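# Lift the carton with both hands and hold it

## Task

Grip the carton using both hands, raise the entire carton at least three finger-widths above the table, and keep it motionless in the air, touching nothing else at the end. The attempt fails if any motor of either hand shows moving in hand_stopped_by at the finish, or if anything is pushed or dropped off the table.

## Robot and tools

Robot: a humanoid upper body on a stand past the table's -x edge (table edge at x = 0.18 m), facing about +x. Two arms: left_arm (robot's left, +y side) with a left hand, and right_arm (toward -y) with a right hand. Each hand has five fingers and six motors: little, ring, middle, index, thumb_bend, thumb_turn.

World frame (used in result lines): origin at table-top height, roughly under the pelvis; +x away from the robot across the table, +z up, table top z = 0. Shoulders sit about 0.28 m over the pelvis, 0.06 m forward, 0.10 m to either side; a hand point reaches at most 0.62 m from its shoulder. Reported positions may be slightly off, more at full stretch.

Hand point frame: a point 0.05 m in front of the palm, where index pad and thumb tip would meet in a pinch. Its +z runs along straight fingers (fingertips extend 0.06-0.07 m beyond), +y points out of the palm, +x goes across the palm toward the little finger on the right hand but toward the thumb on the left hand. A wrist bracket on the little-finger side protrudes and can collide.

Row layout (shared by execute_actions and move): one flat list of 28 numbers, all in [-1, 1], covering both arms even if one stays still. Order: left dx, dy, dz, rx, ry, rz, then left little, ring, middle, index, thumb_bend, thumb_turn, force_limit, speed; then the same 14 for the right arm. Optionally 14 more values in [0, 1] follow: stiffness multipliers for the 7 left joints then 7 right joints, kept until changed.
- dx..rz are an offset, not a pose: relative to the hand point's measured pose at the start of the action (for a call's first action, the pose in the latest result), expressed in that hand point's own axes. 1.0 = 0.6 m for dx/dy/dz and 180 degrees for the rotation vector rx/ry/rz. Every row in an action is measured from that same start, not chained.
- Finger and thumb values are absolute targets: +1 open/straight, -1 curled shut; thumb_turn +1 beside the palm, -1 opposite the fingers. A pinch is roughly index -0.22, thumb_bend -0.75, thumb_turn -0.57.
- force_limit: -1 to +1 maps linearly to about 0-10 N fingertip stop force (0-15 N for thumb motors); only affects closing. speed: -1 nearly still to +1 full (whole travel in 0.6 s). Use speed around -0.9 or lower for a soft grip.
- There is no 'unchanged' value for hands: resend the last hand numbers, or hand_measured plus hand_force_limit and hand_speed if none sent yet.

Per step the commanded pose is clipped to within 70 mm and 16 degrees of the measured pose, so large offsets need several actions.

Tools:
- execute_actions(actions): a list of actions; each action is up to 15 rows, one per 1/30 s step, last row repeated to fill 15 steps. Empty list returns state and images only.
- move(target, speed, blocking): target is one 28-number row as above (offsets from the last reported pose). Straight-line travel, 0.5-10 s, both arms finishing together; speed in m/s, 0.002-0.5 (default 0.25), rotation up to twice that in rad/s. Paths ignore obstacles and the other arm; faster contact hits harder, and aiming beyond a contact presses harder. blocking=false returns after 0.5 s; then use wait or stop before issuing more motion.
- wait(seconds): 0-10 s, arms hold last command.
- stop(): brakes a running move.
- zoom_image(camera, region): region [x0, y0, x1, y1] in pixels, at most 504x504; cameras cam_head, cam_high (672x504), cam_left_wrist, cam_right_wrist (616x616 fisheye).
- show_instructions(): shows the reference pages.


Results: each arm's end_effector_position (m) and end_effector_quat_wxyz in the world frame; Hand target lines show where each arm is being driven; hand_measured, hand_stopped_by (moving, target, force, stalled, fault), hand_load_n (positive = finger pushed open), hand_force_limit, hand_speed. A grip that has slipped shows as loads falling near zero. A move adds a 'move:' line with its ending (done, off_target, moving, held, fault), active limits (paced = clipped, held = steps blocked), and distance to target. HELD in step readings marks a held-back step; 'pose unreachable' means the clearance check altered that arm's command. MOTOR HOT appears from 90 °C; at 120 °C the arm drops (OVER-TEMPERATURE FAULT).

Motors: a finger starts only when its target changes by at least 0.01, then runs until target or force_limit, then locks. If blocked it reads moving for a while, then stalled. To grip tighter, raise force_limit and send a more closed target than measured. For wrapping, turn the thumb fully in front of the palm before reaching; objects 0.035-0.08 m across fit.

Avoid: the two arms striking or pressing on each other (any part); contact torques reaching joint limits (22.7 N m on most joints, 4.55 N m on wrist pitch and yaw), which freezes that arm 10 s; slamming into the table or carton; dropping the carton or knocking anything off the table. Before finishing, make sure every hand motor has settled (not moving) and the carton hangs free.

Each tool is called after "Call:" as name(argument=value, ...), one argument or row to a line, values as JSON.

## Session

Call:
execute_actions(
  actions=[],
)

Scene clock: 0.00 s.
left_arm: end_effector_position=(+0.2071, +0.1172, +0.5192) hand_measured=(+1.000, +1.000, +1.000, +1.000, +1.000, +1.000) hand_load_n=(+0.0, +0.0, +0.0, +0.0, +0.0, +0.0) hand_stopped_by=(target, target, target, target, target, target) hand_force_limit=0.00 hand_speed=-0.80 end_effector_quat_wxyz=(+0.102, +0.062, -0.121, +0.985) | right_arm: end_effector_position=(+0.1654, -0.1498, +0.4984) hand_measured=(+1.000, +1.000, +1.000, +1.000, +1.000, +1.000) hand_load_n=(+0.0, +0.0, +0.0, +0.0, +0.0, +0.0) hand_stopped_by=(target, target, target, target, target, target) hand_force_limit=0.00 hand_speed=-0.80 end_effector_quat_wxyz=(+0.975, -0.162, +0.147, -0.035)
Joint positions: left_arm=[-0.205  0.545  0.364 -0.435 -0.637 -0.926 -0.268] | right_arm=[-0.131 -0.51  -0.278 -0.524  0.57  -0.835  0.328]
Joint velocities: left_arm=[-0.008  0.     0.025 -0.005 -0.014  0.     0.   ] | right_arm=[ 0.015 -0.009 -0.005  0.008  0.     0.     0.   ]
Hand target (left_arm): +0.207, +0.117, +0.519; +0.102, +0.062, -0.121, +0.985
Hand target (right_arm): +0.165, -0.150, +0.498; +0.975, -0.162, +0.147, -0.035
Joint stiffness scale: left_arm=[1. 1. 1. 1. 1. 1. 1.] | right_arm=[1. 1. 1. 1. 1. 1. 1.]
camera_calibration (this result's frames):
cam_left_wrist: T_world_to_cam=[[0.351263, 0.902992, 0.247427, -0.302517], [-0.808471, 0.425815, -0.406271, 0.322596], [-0.472217, -0.0573297, 0.879616, -0.213632], [0, 0, 0, 1]] pos_world=[0.266192, 0.123556, 0.393826]
cam_right_wrist: T_world_to_cam=[[-0.0616959, 0.965207, -0.254103, 0.2845], [-0.959797, -0.127221, -0.250208, 0.263094], [-0.273829, 0.228451, 0.934252, -0.256163], [0, 0, 0, 1]] pos_world=[0.199924, -0.18261, 0.377441]

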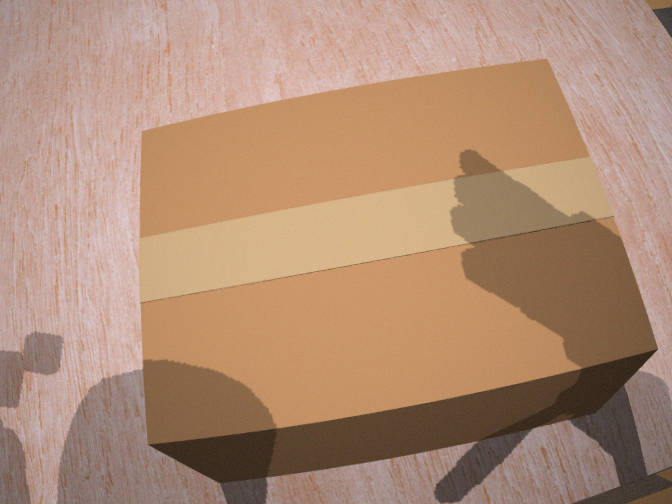

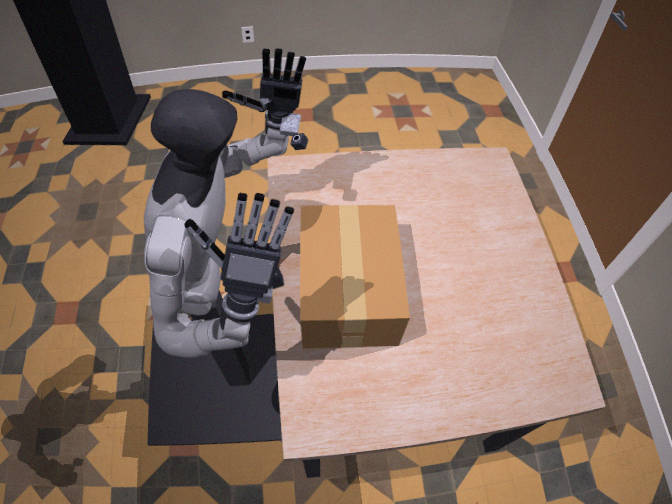

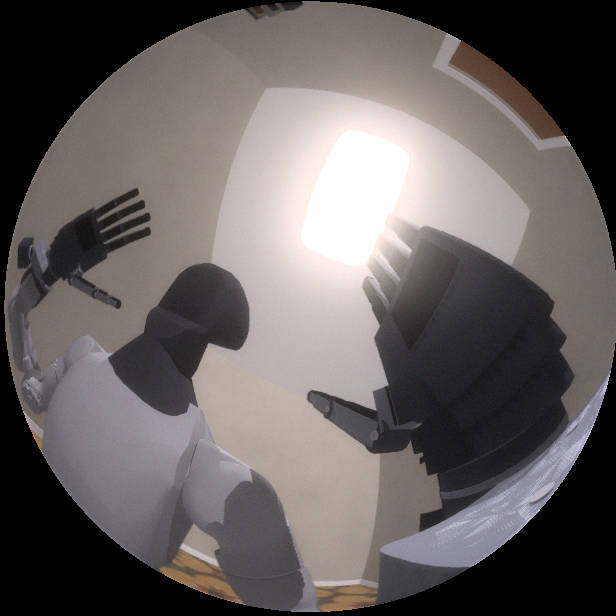

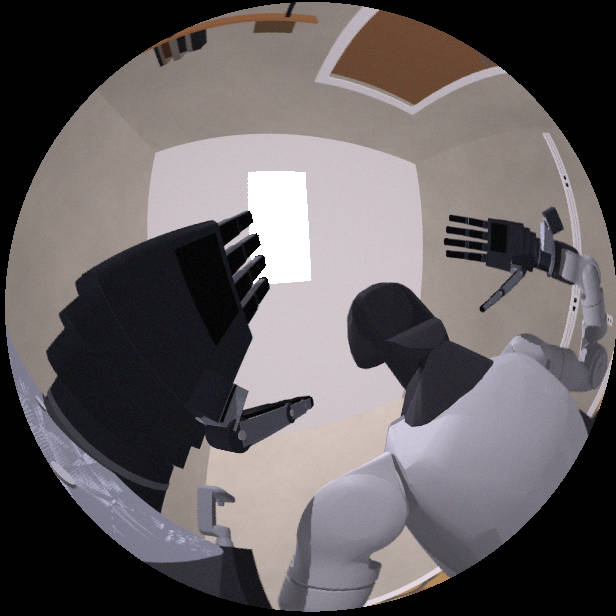

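Call:
move(
  target=[-0.302,-0.054,-0.172,0.047,-0.355,-0.032,0.9,0.9,0.9,0.9,1,1,0,-0.8,0.368,-0.05,-0.087,0.031,0.312,0.058,0.9,0.9,0.9,0.9,1,1,0,-0.8],
  speed=0.5,
)

Scene clock: 4.73 s.
left_arm: end_effector_position=(+0.3796, +0.1402, +0.3979) hand_measured=(+0.900, +0.900, +0.900, +0.900, +1.000, +1.000) hand_load_n=(+0.0, +0.0, +0.0, +0.0, +0.0, +0.0) hand_stopped_by=(target, target, target, target, target, target) hand_force_limit=0.00 hand_speed=-0.80 end_effector_quat_wxyz=(+0.069, +0.588, -0.082, +0.802) | right_arm: end_effector_position=(+0.3601, -0.2207, +0.4009) hand_measured=(+0.900, +0.900, +0.900, +0.900, +1.000, +1.000) hand_load_n=(+0.0, +0.0, +0.0, +0.0, +0.0, +0.0) hand_stopped_by=(target, target, target, target, target, target) hand_force_limit=0.00 hand_speed=-0.80 end_effector_quat_wxyz=(+0.797, -0.070, +0.599, -0.041)
Joint positions: left_arm=[ 0.204  0.816  0.386 -0.519 -0.846 -0.13   0.055] | right_arm=[-0.209 -0.822 -0.206 -0.379  0.722  0.064  0.051]
Joint velocities: left_arm=[-0.012  0.006 -0.012  0.002  0.002  0.005  0.   ] | right_arm=[-0.012  0.006 -0.005 -0.002 -0.011  0.009  0.   ]
Hand target (left_arm): +0.380, +0.140, +0.399; +0.070, +0.587, -0.081, +0.802
Hand target (right_arm): +0.361, -0.221, +0.401; +0.796, -0.068, +0.600, -0.039
Off the commanded pose (left_arm): 0.003 m, 1 deg.
Off the commanded pose (right_arm): 0.001 m, 1 deg.
Joint stiffness scale: left_arm=[1. 1. 1. 1. 1. 1. 1.] | right_arm=[1. 1. 1. 1. 1. 1. 1.]
move: done
camera_calibration (this result's frames):
cam_left_wrist: T_world_to_cam=[[0.287381, 0.955512, -0.0664028, -0.212085], [-0.750222, 0.267653, 0.60459, 0.000820242], [0.595465, -0.123931, 0.793765, -0.385925], [0, 0, 0, 1]] pos_world=[0.29137, 0.154603, 0.291755]
cam_right_wrist: T_world_to_cam=[[-0.00171777, 0.998654, -0.0518403, 0.244902], [-0.761322, 0.0323059, 0.647569, 0.0204265], [0.648372, 0.0405796, 0.760242, -0.399353], [0, 0, 0, 1]] pos_world=[0.274901, -0.229027, 0.303073]

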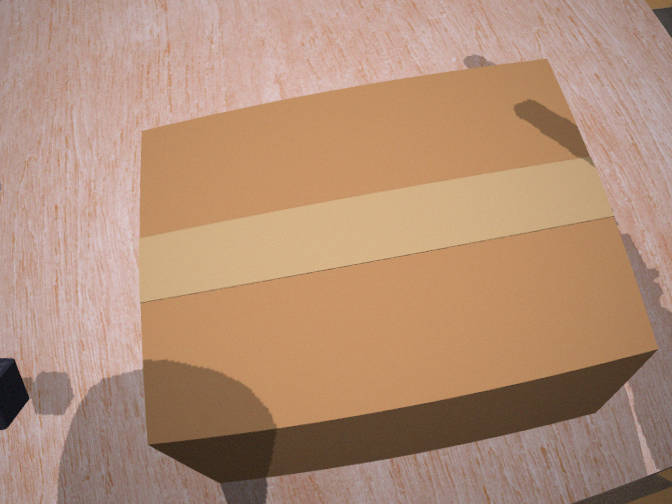

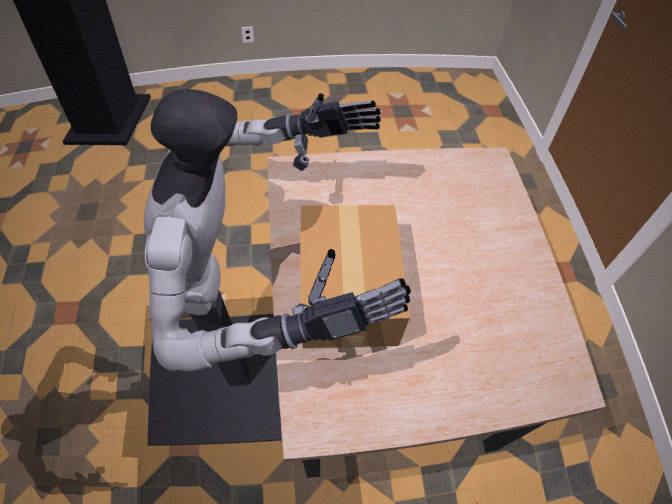

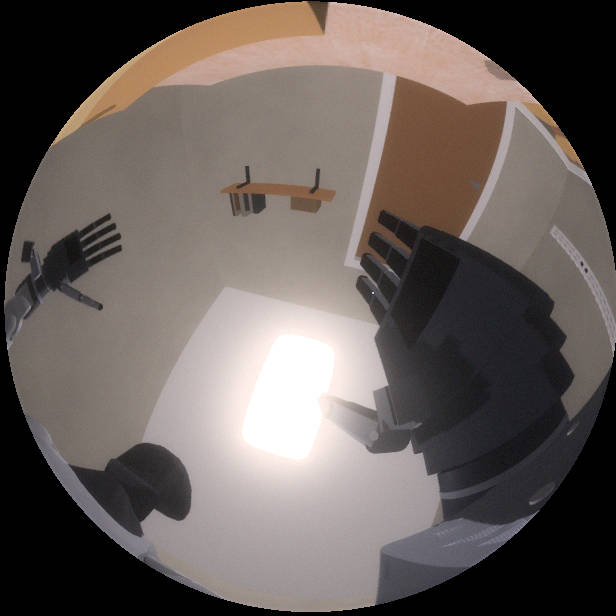

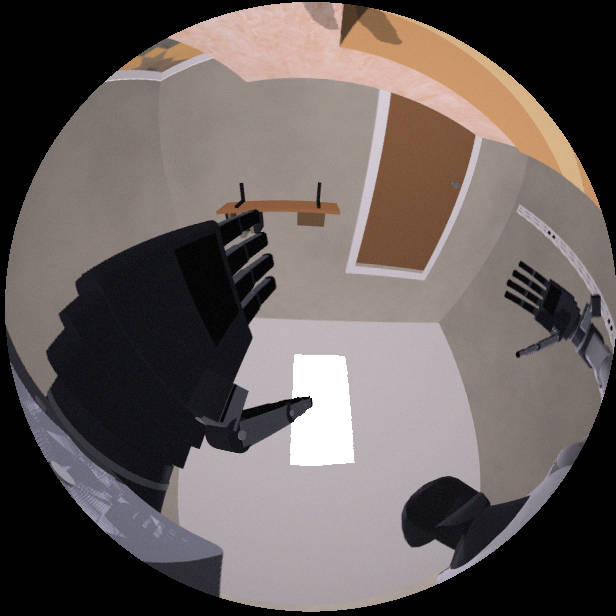

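Call:
move(
  target=[-0.398,0.076,-0.099,0.0407,-0.2907,-0.0232,0.9,0.9,0.9,0.9,1,1,0,-0.8,0.384,0.117,-0.106,0.022,0.2854,0.0575,0.9,0.9,0.9,0.9,1,1,0,-0.8],
  speed=0.35,
)

Scene clock: 6.97 s.
left_arm: end_effector_position=(+0.3882, +0.1046, +0.1503) hand_measured=(+0.900, +0.900, +0.900, +0.900, +1.000, +1.000) hand_load_n=(+0.0, +0.0, +0.0, +0.0, +0.0, +0.0) hand_stopped_by=(target, target, target, target, target, target) hand_force_limit=0.00 hand_speed=-0.80 end_effector_quat_wxyz=(+0.018, +0.886, -0.036, +0.462) | right_arm: end_effector_position=(+0.3611, -0.1919, +0.1516) hand_measured=(+0.900, +0.900, +0.900, +0.900, +1.000, +1.000) hand_load_n=(+0.0, +0.0, +0.0, +0.0, +0.0, +0.0) hand_stopped_by=(target, target, target, target, target, target) hand_force_limit=0.00 hand_speed=-0.80 end_effector_quat_wxyz=(+0.461, +0.024, +0.887, -0.027)
Joint positions: left_arm=[ 0.059  0.784 -0.067 -0.46  -0.997  0.526  0.528] | right_arm=[-0.202 -0.701  0.146 -0.351  0.86   0.71  -0.356]
Joint velocities: left_arm=[-0.002 -0.012  0.02  -0.002  0.006  0.006  0.   ] | right_arm=[ 0.     0.012 -0.002  0.     0.     0.004  0.   ]
Hand target (left_arm): +0.388, +0.104, +0.149; +0.019, +0.887, -0.034, +0.460
Hand target (right_arm): +0.361, -0.192, +0.151; +0.460, +0.025, +0.887, -0.026
Off the commanded pose (left_arm): 0.002 m, 0 deg.
Off the commanded pose (right_arm): 0.003 m, 2 deg.
Joint stiffness scale: left_arm=[1. 1. 1. 1. 1. 1. 1.] | right_arm=[1. 1. 1. 1. 1. 1. 1.]
move: done
camera_calibration (this result's frames):
cam_left_wrist: T_world_to_cam=[[0.0396959, 0.989965, -0.135625, -0.094047], [-0.00153518, 0.135792, 0.990736, -0.168333], [0.999211, -0.0391199, 0.00691015, -0.246244], [0, 0, 0, 1]] pos_world=[0.249525, 0.106328, 0.15572]
cam_right_wrist: T_world_to_cam=[[0.162323, 0.986257, 0.0307997, 0.129048], [0.0234782, -0.0350652, 0.999109, -0.167927], [0.986458, -0.161455, -0.0288474, -0.252894], [0, 0, 0, 1]] pos_world=[0.232465, -0.173994, 0.156507]

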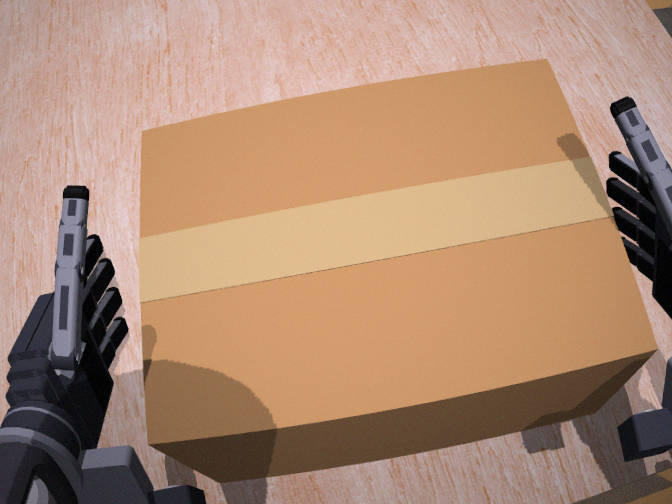

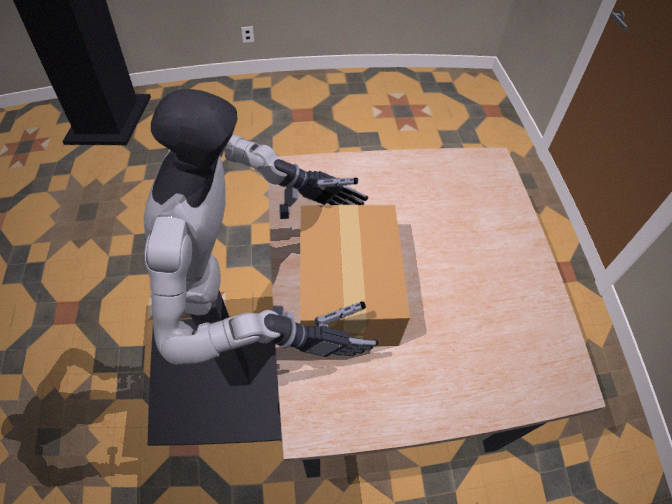

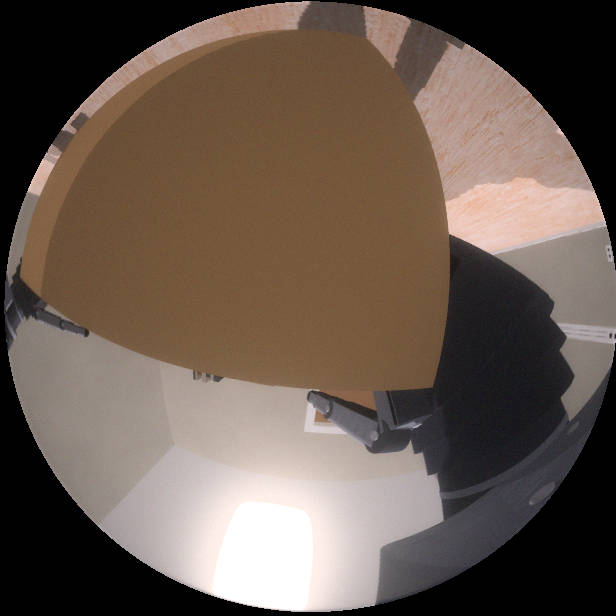

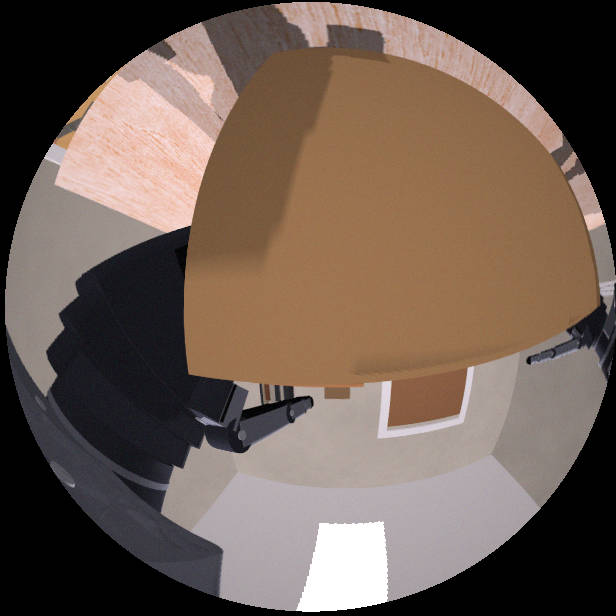

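Call:
move(
  target=[0.011,0.075,0.007,-0.01,0,0,0.9,0.9,0.9,0.9,1,1,0,-0.8,-0.016,0.072,0.0135,-0.015,0,0.007,0.9,0.9,0.9,0.9,1,1,0,-0.8],
  speed=0.05,
)

Scene clock: 8.40 s.
left_arm: end_effector_position=(+0.3925, +0.0611, +0.1523) hand_measured=(+0.900, +0.900, +0.900, +0.900, +1.000, +1.000) hand_load_n=(+0.0, +0.0, +0.0, +0.0, +0.0, +0.0) hand_stopped_by=(target, target, target, target, target, target) hand_force_limit=0.00 hand_speed=-0.80 end_effector_quat_wxyz=(+0.028, +0.886, -0.045, +0.462) | right_arm: end_effector_position=(+0.3755, -0.1600, +0.1524) hand_measured=(+0.900, +0.900, +0.900, +0.900, +1.000, +1.000) hand_load_n=(+0.0, +0.0, +1.0, +0.0, +0.0, +0.0) hand_stopped_by=(target, target, target, target, target, target) hand_force_limit=0.00 hand_speed=-0.80 end_effector_quat_wxyz=(+0.461, +0.027, +0.887, -0.017)
Joint positions: left_arm=[-0.086  0.697 -0.194 -0.482 -0.997  0.598  0.675] | right_arm=[-0.298 -0.595  0.222 -0.347  0.858  0.766 -0.468]
Joint velocities: left_arm=[-0.005  0.002 -0.011 -0.006  0.011  0.     0.008] | right_arm=[ 0.    -0.008  0.025  0.003  0.012  0.    -0.003]
Hand target (left_arm): +0.392, +0.059, +0.153; +0.030, +0.885, -0.047, +0.462
Hand target (right_arm): +0.375, -0.150, +0.154; +0.462, +0.021, +0.887, -0.001
Off the commanded pose (left_arm): 0.002 m, 0 deg.
Off the commanded pose (right_arm): 0.011 m, 2 deg.
Joint stiffness scale: left_arm=[1. 1. 1. 1. 1. 1. 1.] | right_arm=[1. 1. 1. 1. 1. 1. 1.]
move: off_target (right_arm)
camera_calibration (this result's frames):
cam_left_wrist: T_world_to_cam=[[0.0641566, 0.98719, -0.146083, -0.0586835], [0.00385789, 0.146138, 0.989257, -0.166938], [0.997932, -0.0640309, 0.00556728, -0.250005], [0, 0, 0, 1]] pos_world=[0.253897, 0.0663197, 0.157963]
cam_right_wrist: T_world_to_cam=[[0.158991, 0.985996, 0.0503313, 0.0934379], [0.023847, -0.0548002, 0.998213, -0.171091], [0.986992, -0.157506, -0.0322258, -0.260946], [0, 0, 0, 1]] pos_world=[0.246776, -0.142606, 0.157673]

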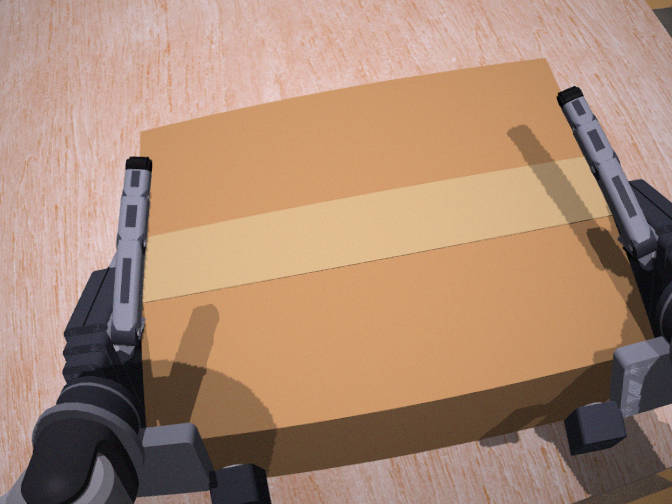

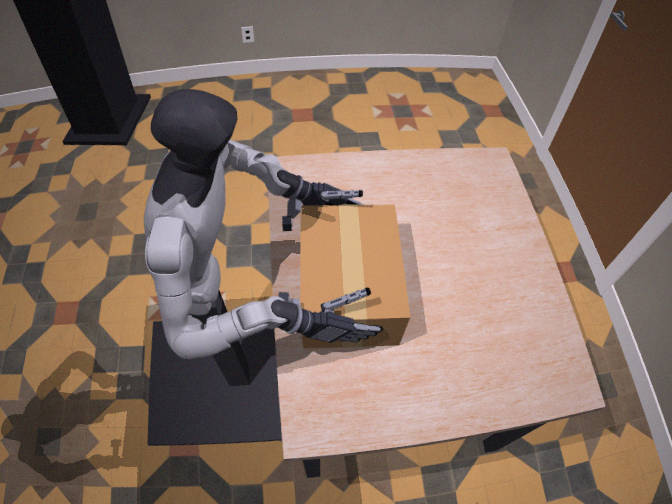

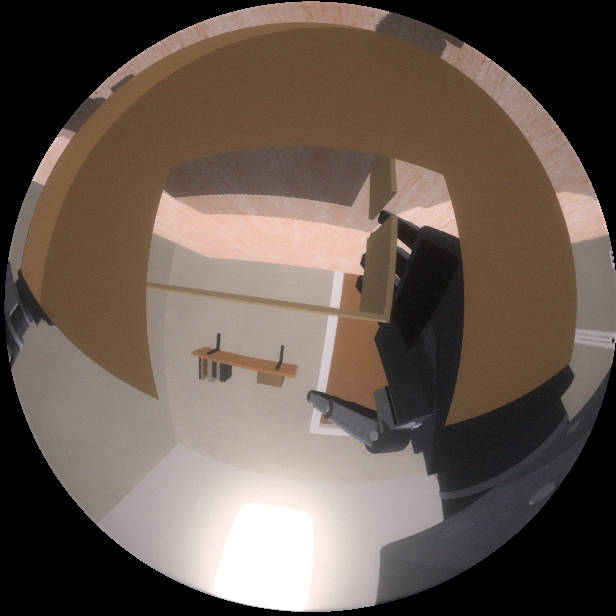

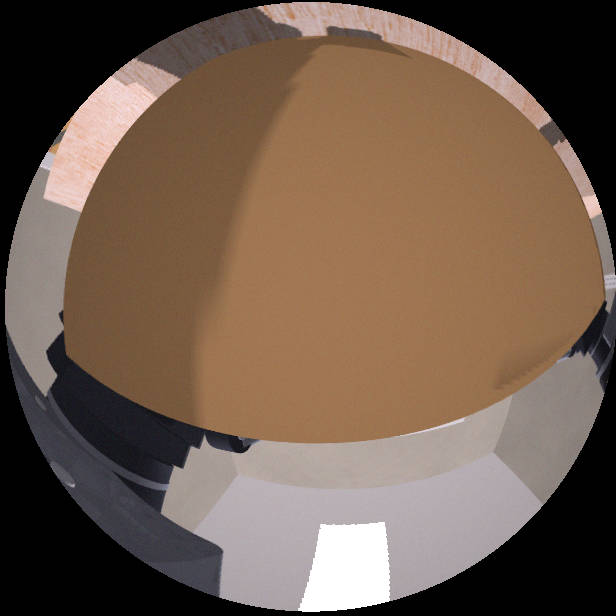

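Call:
execute_actions(
  actions=[
    [[0,0.008,-0.002,-0.005,0,0,0.9,0.9,0.9,0.9,1,1,0,-0.8,-0.001,0.02,-0.004,-0.013,0,0,0.9,0.9,0.9,0.9,1,1,0,-0.8],[0,0.013,-0.004,-0.008,0,0,0.9,0.9,0.9,0.9,1,1,0,-0.8,-0.001,0.023,-0.005,-0.015,0,0,0.9,0.9,0.9,0.9,1,1,0,-0.8],[-0.001,0.018,-0.006,-0.012,0,0,0.9,0.9,0.9,0.9,1,1,0,-0.8,-0.001,0.026,-0.006,-0.018,0,0,0.9,0.9,0.9,0.9,1,1,0,-0.8],[-0.001,0.023,-0.007,-0.015,0,0,0.9,0.9,0.9,0.9,1,1,0,-0.8,-0.002,0.03,-0.008,-0.021,0,0,0.9,0.9,0.9,0.9,1,1,0,-0.8],[-0.002,0.028,-0.009,-0.019,0,0,0.9,0.9,0.9,0.9,1,1,0,-0.8,-0.002,0.035,-0.01,-0.024,0,0,0.9,0.9,0.9,0.9,1,1,0,-0.8],[-0.002,0.032,-0.01,-0.022,0,0,0.9,0.9,0.9,0.9,1,1,0,-0.8,-0.002,0.04,-0.011,-0.028,0,0,0.9,0.9,0.9,0.9,1,1,0,-0.8],[-0.002,0.036,-0.012,-0.025,0,0,0.9,0.9,0.9,0.9,1,1,0,-0.8,-0.003,0.045,-0.013,-0.031,0,0,0.9,0.9,0.9,0.9,1,1,0,-0.8],[-0.003,0.041,-0.013,-0.028,0,0,0.9,0.9,0.9,0.9,1,1,0,-0.8,-0.003,0.05,-0.014,-0.035,0,0,0.9,0.9,0.9,0.9,1,1,0,-0.8],[-0.003,0.045,-0.015,-0.031,0,0,0.9,0.9,0.9,0.9,1,1,0,-0.8,-0.003,0.055,-0.016,-0.038,0,0,0.9,0.9,0.9,0.9,1,1,0,-0.8],[-0.003,0.049,-0.016,-0.034,0,0,0.9,0.9,0.9,0.9,1,1,0,-0.8,-0.003,0.06,-0.017,-0.042,0,0,0.9,0.9,0.9,0.9,1,1,0,-0.8],[-0.004,0.054,-0.017,-0.037,0,0,0.84,0.8,0.75,0.75,1,1,-0.5,-0.85,-0.004,0.065,-0.019,-0.045,0,0,0.84,0.8,0.75,0.75,1,1,-0.5,-0.85],[-0.004,0.058,-0.019,-0.04,0,0,0.84,0.8,0.75,0.75,1,1,-0.5,-0.85,-0.004,0.07,-0.02,-0.049,0,0,0.84,0.8,0.75,0.75,1,1,-0.5,-0.85],[-0.004,0.062,-0.02,-0.043,0,0,0.84,0.8,0.75,0.75,1,1,-0.5,-0.85,-0.004,0.075,-0.022,-0.052,0,0,0.84,0.8,0.75,0.75,1,1,-0.5,-0.85]],
  ],
)

Call:
wait(
  seconds=0.5,
)

Scene clock: 9.90 s.
left_arm: end_effector_position=(+0.3908, +0.0603, +0.1515) hand_measured=(+0.884, +0.884, +0.884, +0.884, +1.000, +1.000) hand_load_n=(+0.0, +0.0, +3.0, +2.0, +0.0, +0.0) hand_stopped_by=(moving, moving, force, moving, target, target) hand_force_limit=-0.50 hand_speed=-0.85 end_effector_quat_wxyz=(+0.026, +0.883, -0.056, +0.465) | right_arm: end_effector_position=(+0.3736, -0.1600, +0.1520) hand_measured=(+0.884, +0.886, +0.900, +0.894, +1.000, +1.000) hand_load_n=(+0.0, +2.5, +3.0, +3.5, +0.0, +0.0) hand_stopped_by=(moving, moving, force, force, target, target) hand_force_limit=-0.50 hand_speed=-0.85 end_effector_quat_wxyz=(+0.458, +0.013, +0.888, -0.019)
Joint positions: left_arm=[-0.081  0.713 -0.208 -0.482 -0.979  0.585  0.661] | right_arm=[-0.301 -0.618  0.225 -0.352  0.857  0.777 -0.451]
Joint velocities: left_arm=[ 0.003  0.023 -0.031  0.023  0.029 -0.027  0.   ] | right_arm=[ 0.02  -0.04   0.014 -0.025 -0.017  0.035  0.   ]
Hand target (left_arm): +0.377, +0.027, +0.158; +0.087, +0.881, -0.077, +0.458
Hand target (right_arm): +0.367, -0.116, +0.163; +0.462, -0.012, +0.885, +0.055
Off the commanded pose (left_arm): 0.038 m, 8 deg.
Off the commanded pose (right_arm): 0.047 m, 9 deg.
Joint stiffness scale: left_arm=[1. 1. 1. 1. 1. 1. 1.] | right_arm=[1. 1. 1. 1. 1. 1. 1.]
Step readings (end_effector_position):
0: left_arm (+0.3925, +0.0611, +0.1523) | right_arm (+0.3755, -0.1600, +0.1524)
1: left_arm (+0.3925, +0.0611, +0.1523) | right_arm (+0.3755, -0.1600, +0.1524)
2: left_arm (+0.3925, +0.0611, +0.1523) | right_arm (+0.3755, -0.1600, +0.1523)
4: left_arm (+0.3924, +0.0610, +0.1522) | right_arm (+0.3753, -0.1599, +0.1523)
8: left_arm (+0.3919, +0.0608, +0.1520) | right_arm (+0.3746, -0.1597, +0.1523)
15: end_effector_position above
camera_calibration (this result's frames):
cam_left_wrist: T_world_to_cam=[[0.0829129, 0.987929, -0.130851, -0.0675801], [-0.00257402, 0.131515, 0.991311, -0.162957], [0.996553, -0.0818556, 0.0134473, -0.247966], [0, 0, 0, 1]] pos_world=[0.252295, 0.0678983, 0.156032]
cam_right_wrist: T_world_to_cam=[[0.137747, 0.989901, 0.0334916, 0.10492], [0.0309182, -0.0380949, 0.998796, -0.170763], [0.989985, -0.136546, -0.0358535, -0.256371], [0, 0, 0, 1]] pos_world=[0.244631, -0.145372, 0.157851]

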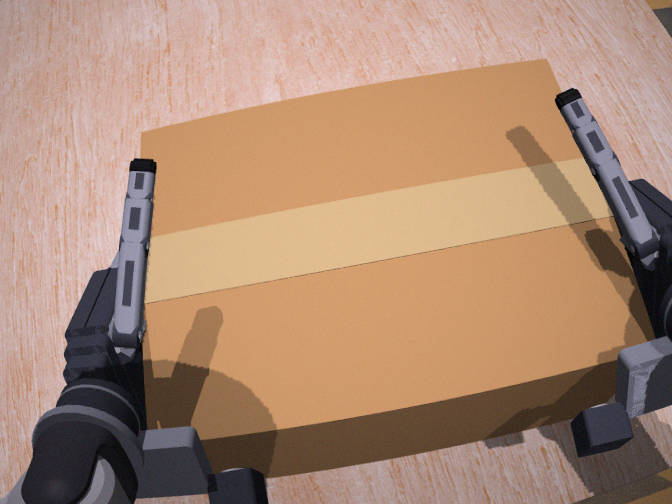

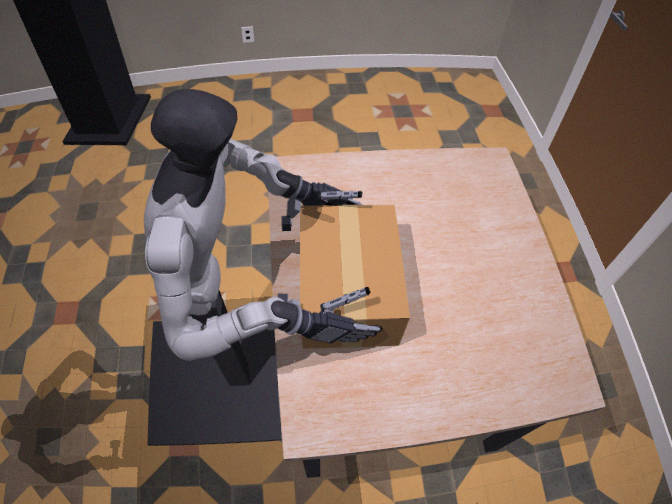

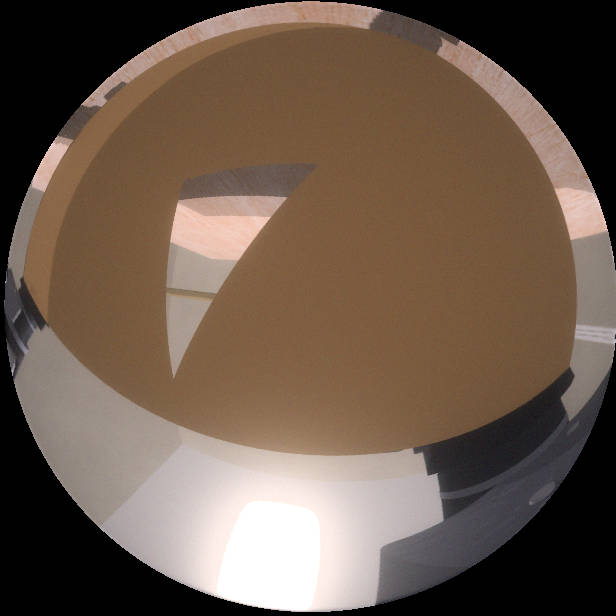

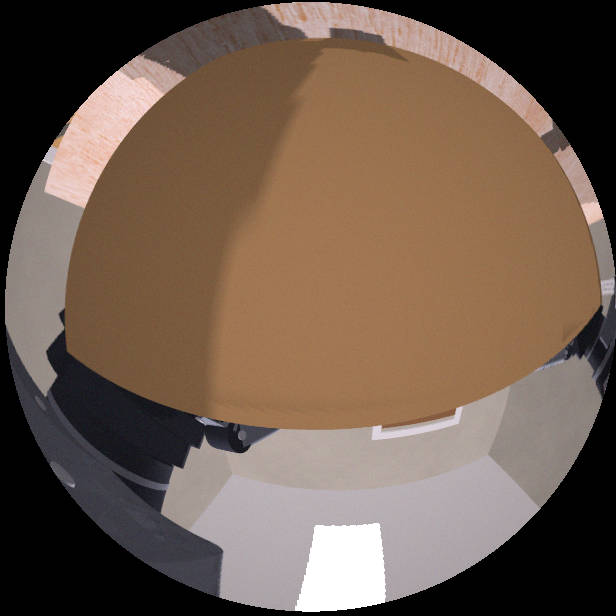

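Scene clock: 10.40 s.
left_arm: end_effector_position=(+0.3907, +0.0604, +0.1511) hand_measured=(+0.840, +0.860, +0.886, +0.878, +1.000, +1.000) hand_load_n=(+2.0, +3.0, +1.5, +3.0, +0.0, +0.0) hand_stopped_by=(target, force, force, force, target, target) hand_force_limit=-0.50 hand_speed=-0.85 end_effector_quat_wxyz=(+0.024, +0.883, -0.058, +0.465) | right_arm: end_effector_position=(+0.3733, -0.1601, +0.1518) hand_measured=(+0.860, +0.878, +0.900, +0.894, +1.000, +1.000) hand_load_n=(+2.5, +3.0, +2.0, +3.0, +0.0, +0.0) hand_stopped_by=(force, force, force, force, target, target) hand_force_limit=-0.50 hand_speed=-0.85 end_effector_quat_wxyz=(+0.458, +0.011, +0.889, -0.021)
Joint positions: left_arm=[-0.081  0.715 -0.211 -0.482 -0.975  0.584  0.661] | right_arm=[-0.301 -0.619  0.226 -0.354  0.855  0.779 -0.451]
Joint velocities: left_arm=[-0.014 -0.002  0.008  0.    -0.005  0.     0.   ] | right_arm=[-0.009  0.    -0.008  0.    -0.002  0.     0.   ]
Hand target (left_arm): +0.377, +0.027, +0.158; +0.087, +0.881, -0.077, +0.458
Hand target (right_arm): +0.367, -0.116, +0.163; +0.462, -0.012, +0.885, +0.055
Off the commanded pose (left_arm): 0.038 m, 8 deg.
Off the commanded pose (right_arm): 0.047 m, 9 deg.
Joint stiffness scale: left_arm=[1. 1. 1. 1. 1. 1. 1.] | right_arm=[1. 1. 1. 1. 1. 1. 1.]
wait: 0.50 s; at rest by 0.30 s
camera_calibration (this result's frames):
cam_left_wrist: T_world_to_cam=[[0.0845801, 0.98838, -0.126296, -0.0690957], [-0.00380728, 0.127069, 0.991887, -0.161928], [0.996409, -0.083413, 0.0145106, -0.247845], [0, 0, 0, 1]] pos_world=[0.252182, 0.0681955, 0.155484]
cam_right_wrist: T_world_to_cam=[[0.136001, 0.990276, 0.0292626, 0.106417], [0.031728, -0.0338755, 0.998922, -0.170188], [0.990201, -0.134926, -0.0360266, -0.255888], [0, 0, 0, 1]] pos_world=[0.244307, -0.145674, 0.157672]

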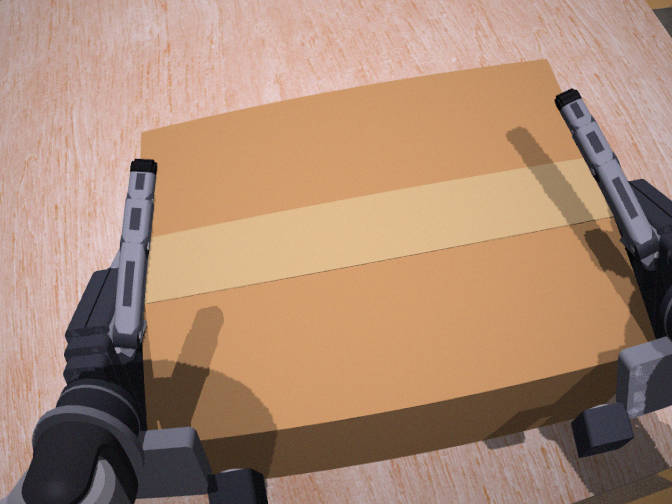

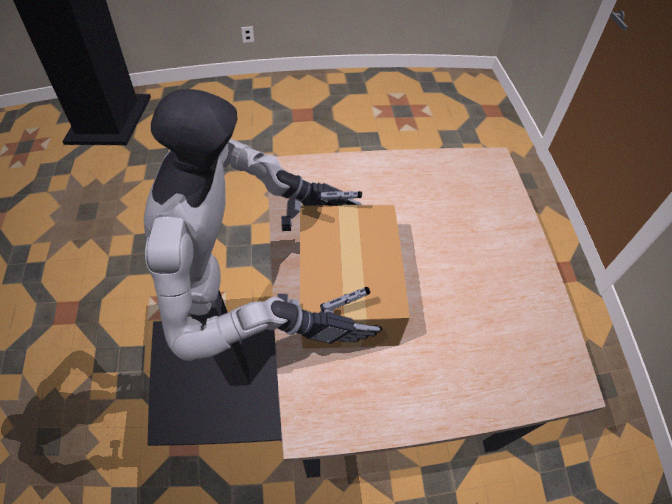

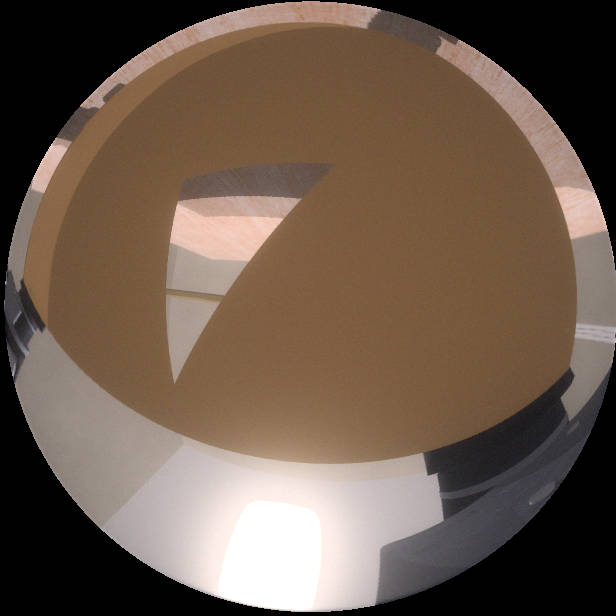

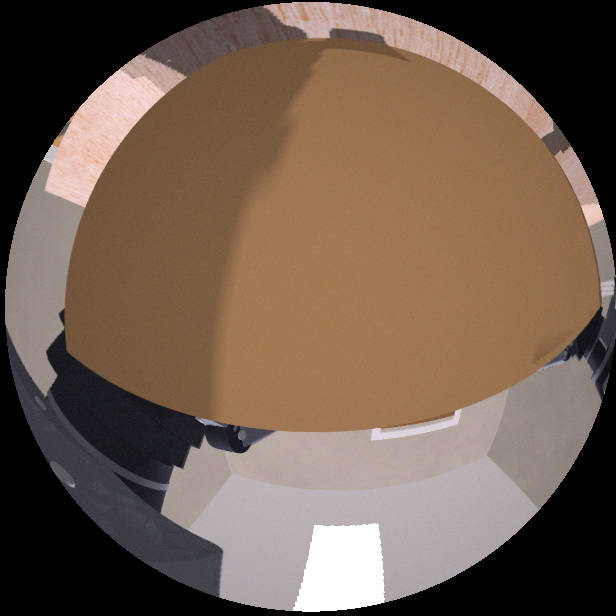

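Call:
execute_actions(
  actions=[
    [[0.001,0.061,-0.02,-0.042,-0.002,-0.008,0.84,0.8,0.75,0.75,1,1,-0.5,-0.85,-0.009,0.075,-0.023,-0.051,-0.003,0.0095,0.84,0.8,0.75,0.75,1,1,-0.5,-0.85],[0.001,0.064,-0.021,-0.043,-0.002,-0.008,0.84,0.8,0.75,0.75,1,1,-0.5,-0.85,-0.009,0.078,-0.024,-0.052,-0.003,0.0095,0.84,0.8,0.75,0.75,1,1,-0.5,-0.85],[0.001,0.067,-0.022,-0.044,-0.002,-0.008,0.84,0.8,0.75,0.75,1,1,-0.5,-0.85,-0.009,0.081,-0.024,-0.053,-0.003,0.0095,0.84,0.8,0.75,0.75,1,1,-0.5,-0.85],[0.001,0.07,-0.023,-0.045,-0.002,-0.008,0.84,0.8,0.75,0.75,1,1,-0.5,-0.85,-0.009,0.084,-0.025,-0.054,-0.003,0.0095,0.84,0.8,0.75,0.75,1,1,-0.5,-0.85],[0.001,0.072,-0.024,-0.046,-0.002,-0.008,0.84,0.8,0.75,0.75,1,1,-0.5,-0.85,-0.009,0.087,-0.026,-0.055,-0.003,0.0095,0.84,0.8,0.75,0.75,1,1,-0.5,-0.85],[0.002,0.072,-0.025,-0.046,-0.002,-0.008,0.84,0.8,0.75,0.75,1,1,-0.5,-0.85,-0.01,0.087,-0.027,-0.055,-0.003,0.0095,0.84,0.8,0.75,0.75,1,1,-0.5,-0.85],[0.0035,0.072,-0.026,-0.046,-0.002,-0.008,0.84,0.8,0.75,0.75,1,1,-0.5,-0.85,-0.0115,0.087,-0.028,-0.055,-0.003,0.0095,0.84,0.8,0.75,0.75,1,1,-0.5,-0.85],[0.005,0.072,-0.027,-0.046,-0.002,-0.008,0.84,0.8,0.75,0.75,1,1,-0.5,-0.85,-0.013,0.087,-0.029,-0.055,-0.003,0.0095,0.84,0.8,0.75,0.75,1,1,-0.5,-0.85],[0.0065,0.072,-0.028,-0.046,-0.002,-0.008,0.84,0.8,0.75,0.75,1,1,-0.5,-0.85,-0.0145,0.087,-0.03,-0.055,-0.003,0.0095,0.84,0.8,0.75,0.75,1,1,-0.5,-0.85],[0.008,0.072,-0.029,-0.046,-0.002,-0.008,0.84,0.8,0.75,0.75,1,1,-0.5,-0.85,-0.016,0.087,-0.031,-0.055,-0.003,0.0095,0.84,0.8,0.75,0.75,1,1,-0.5,-0.85],[0.01,0.072,-0.03,-0.046,-0.002,-0.008,0.84,0.8,0.75,0.75,1,1,-0.5,-0.85,-0.018,0.087,-0.032,-0.055,-0.003,0.0095,0.84,0.8,0.75,0.75,1,1,-0.5,-0.85],[0.012,0.072,-0.031,-0.046,-0.002,-0.008,0.84,0.8,0.75,0.75,1,1,-0.5,-0.85,-0.02,0.087,-0.033,-0.055,-0.003,0.0095,0.84,0.8,0.75,0.75,1,1,-0.5,-0.85],[0.014,0.072,-0.032,-0.046,-0.002,-0.008,0.84,0.8,0.75,0.75,1,1,-0.5,-0.85,-0.022,0.087,-0.034,-0.055,-0.003,0.0095,0.84,0.8,0.75,0.75,1,1,-0.5,-0.85],[0.016,0.072,-0.033,-0.046,-0.002,-0.008,0.84,0.8,0.75,0.75,1,1,-0.5,-0.85,-0.024,0.087,-0.035,-0.055,-0.003,0.0095,0.84,0.8,0.75,0.75,1,1,-0.5,-0.85],[0.018,0.072,-0.034,-0.046,-0.002,-0.008,0.84,0.8,0.75,0.75,1,1,-0.5,-0.85,-0.026,0.087,-0.036,-0.055,-0.003,0.0095,0.84,0.8,0.75,0.75,1,1,-0.5,-0.85]],
  ],
)

Call:
wait(
  seconds=0.4,
)

Scene clock: 12.30 s.
left_arm: end_effector_position=(+0.3853, +0.0598, +0.1517) hand_measured=(+0.840, +0.860, +0.884, +0.878, +1.000, +1.000) hand_load_n=(+0.0, +0.5, +0.5, +2.5, +0.0, +0.0) hand_stopped_by=(target, force, force, force, target, target) hand_force_limit=-0.50 hand_speed=-0.85 end_effector_quat_wxyz=(+0.018, +0.888, -0.064, +0.455) | right_arm: end_effector_position=(+0.3671, -0.1601, +0.1528) hand_measured=(+0.860, +0.876, +0.900, +0.894, +1.000, +1.000) hand_load_n=(+0.0, +1.0, +1.0, +3.0, +0.0, +0.0) hand_stopped_by=(force, force, force, force, target, target) hand_force_limit=-0.50 hand_speed=-0.85 end_effector_quat_wxyz=(+0.447, +0.007, +0.894, -0.026)
Joint positions: left_arm=[-0.081  0.735 -0.209 -0.521 -1.02   0.625  0.709] | right_arm=[-0.294 -0.624  0.2   -0.402  0.884  0.849 -0.482]
Joint velocities: left_arm=[-0.031  0.057  0.061 -0.126 -0.241  0.194  0.151] | right_arm=[ 0.002  0.014 -0.121 -0.129  0.155  0.283 -0.102]
Hand target (left_arm): +0.373, +0.020, +0.172; +0.093, +0.880, -0.084, +0.458
Hand target (right_arm): +0.364, -0.109, +0.177; +0.463, -0.019, +0.884, +0.062
Off the commanded pose (left_arm): 0.047 m, 9 deg.
Off the commanded pose (right_arm): 0.058 m, 11 deg.
Joint stiffness scale: left_arm=[1. 1. 1. 1. 1. 1. 1.] | right_arm=[1. 1. 1. 1. 1. 1. 1.]
Step readings (end_effector_position):
0: left_arm (+0.3907, +0.0604, +0.1511) | right_arm (+0.3733, -0.1601, +0.1518)
1: left_arm (+0.3907, +0.0604, +0.1511) | right_arm (+0.3733, -0.1601, +0.1518)
2: left_arm (+0.3906, +0.0604, +0.1511) | right_arm (+0.3729, -0.1600, +0.1518)
4: left_arm (+0.3902, +0.0603, +0.1509) | right_arm (+0.3720, -0.1600, +0.1517)
8: left_arm (+0.3889, +0.0600, +0.1506) | right_arm (+0.3706, -0.1602, +0.1516)
15: end_effector_position above
camera_calibration (this result's frames):
cam_left_wrist: T_world_to_cam=[[0.0859504, 0.99016, -0.110432, -0.070988], [0.0180134, 0.10928, 0.993848, -0.170067], [0.996137, -0.0874109, -0.00844354, -0.238702], [0, 0, 0, 1]] pos_world=[0.246945, 0.0680093, 0.159166]
cam_right_wrist: T_world_to_cam=[[0.134162, 0.990878, 0.0127321, 0.110453], [0.0570349, -0.0205481, 0.998161, -0.17797], [0.989317, -0.133189, -0.0592714, -0.245574], [0, 0, 0, 1]] pos_world=[0.238283, -0.14581, 0.161681]

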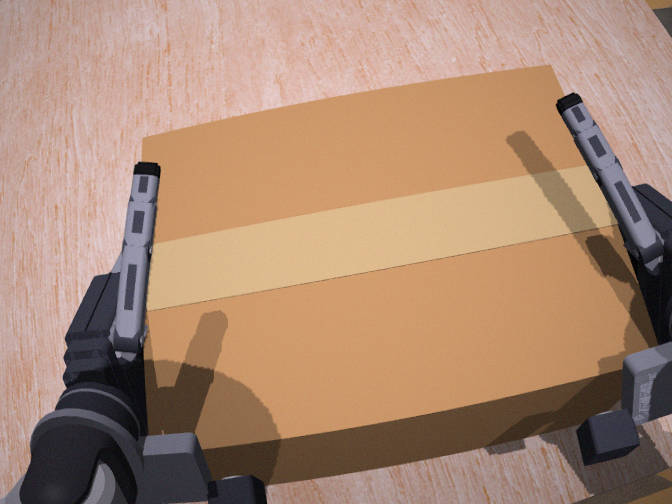

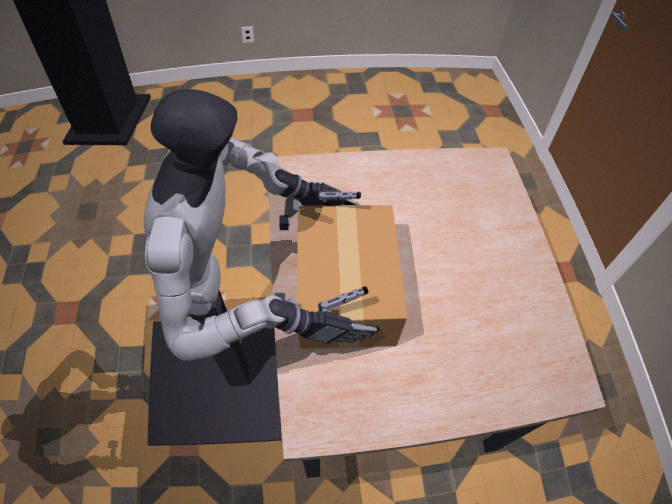

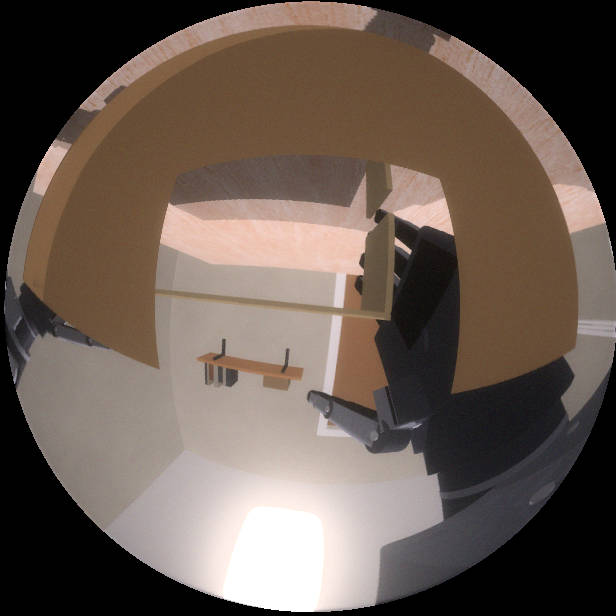

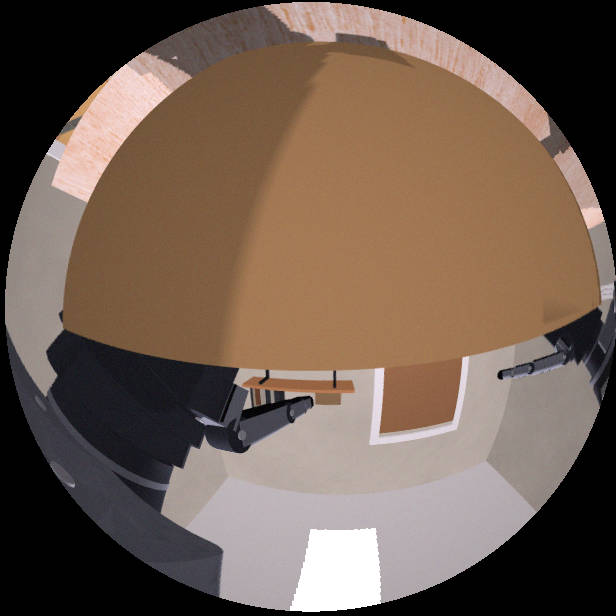

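Scene clock: 12.70 s.
left_arm: end_effector_position=(+0.3876, +0.0616, +0.1562) hand_measured=(+0.840, +0.860, +0.886, +0.878, +1.000, +1.000) hand_load_n=(+0.0, +0.5, +1.5, +5.0, +0.0, +0.0) hand_stopped_by=(target, force, force, force, target, target) hand_force_limit=-0.50 hand_speed=-0.85 end_effector_quat_wxyz=(+0.013, +0.886, -0.062, +0.460) | right_arm: end_effector_position=(+0.3751, -0.1580, +0.1715) hand_measured=(+0.860, +0.878, +0.900, +0.894, +1.000, +1.000) hand_load_n=(+0.5, +9.0, +1.5, +2.0, +0.0, +0.0) hand_stopped_by=(force, force, force, force, target, target) hand_force_limit=-0.50 hand_speed=-0.85 end_effector_quat_wxyz=(+0.469, +0.011, +0.883, -0.019)
Joint positions: left_arm=[-0.086  0.74  -0.199 -0.533 -1.03   0.633  0.725] | right_arm=[-0.316 -0.621  0.18  -0.425  0.901  0.845 -0.488]
Joint velocities: left_arm=[-0.002 -0.003 -0.003 -0.003  0.     0.     0.   ] | right_arm=[0.002 0.    0.008 0.006 0.005 0.    0.   ]
Hand target (left_arm): +0.373, +0.020, +0.172; +0.093, +0.880, -0.084, +0.458
Hand target (right_arm): +0.364, -0.109, +0.177; +0.463, -0.019, +0.884, +0.062
Off the commanded pose (left_arm): 0.047 m, 9 deg.
Off the commanded pose (right_arm): 0.052 m, 10 deg.
Joint stiffness scale: left_arm=[1. 1. 1. 1. 1. 1. 1.] | right_arm=[1. 1. 1. 1. 1. 1. 1.]
wait: 0.40 s; at rest by 0.33 s
camera_calibration (this result's frames):
cam_left_wrist: T_world_to_cam=[[0.0803078, 0.99135, -0.103811, -0.0713969], [0.00738159, 0.103553, 0.994597, -0.17047], [0.996743, -0.0806401, 0.000998383, -0.242956], [0, 0, 0, 1]] pos_world=[0.249157, 0.06884, 0.162379]
cam_right_wrist: T_world_to_cam=[[0.132223, 0.990632, 0.0341511, 0.104084], [0.00693151, -0.0353768, 0.99935, -0.18086], [0.991196, -0.1319, -0.0115442, -0.26078], [0, 0, 0, 1]] pos_world=[0.245976, -0.143904, 0.174178]

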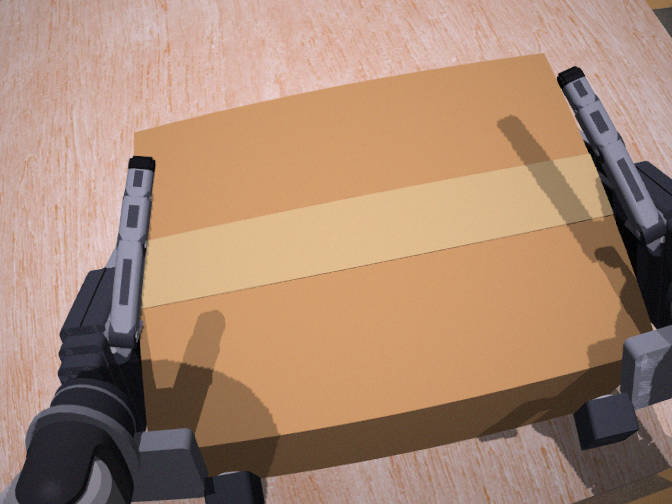

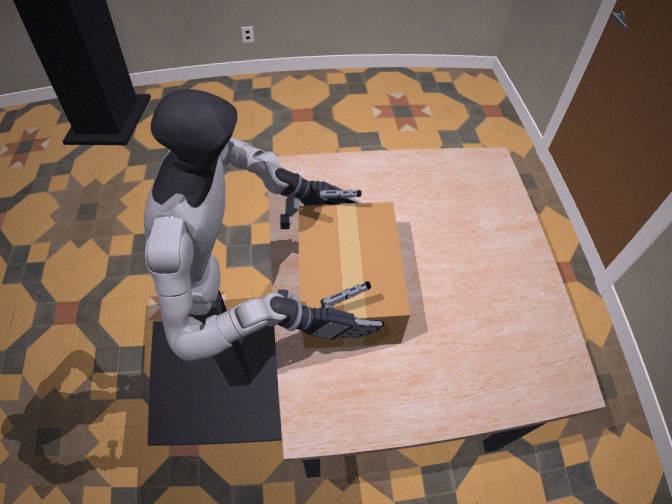

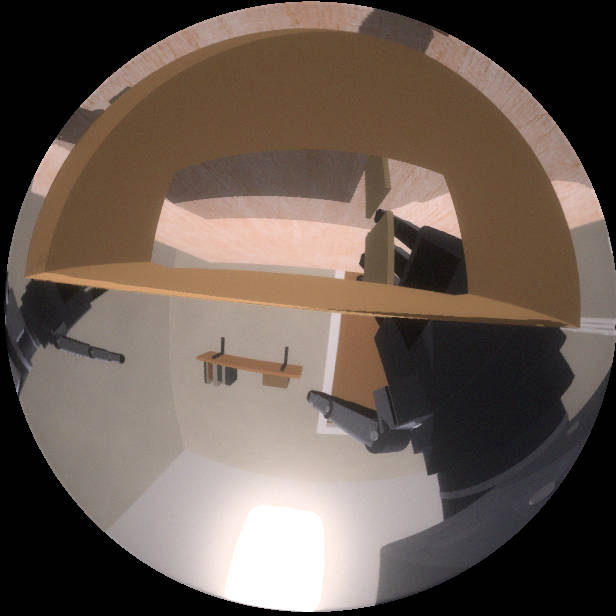

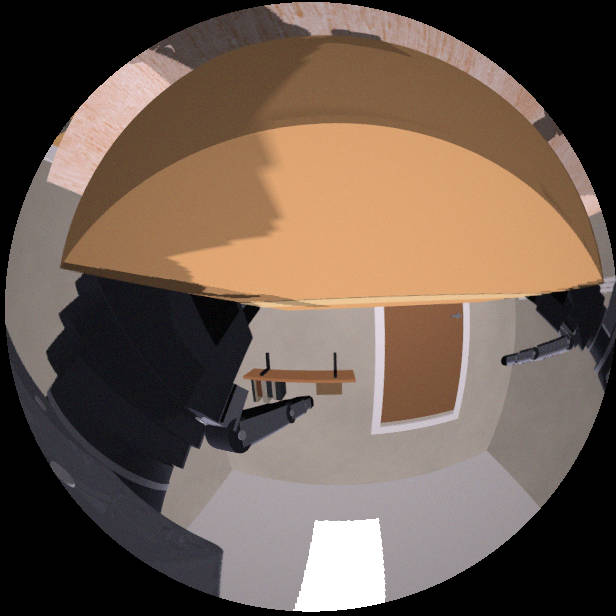

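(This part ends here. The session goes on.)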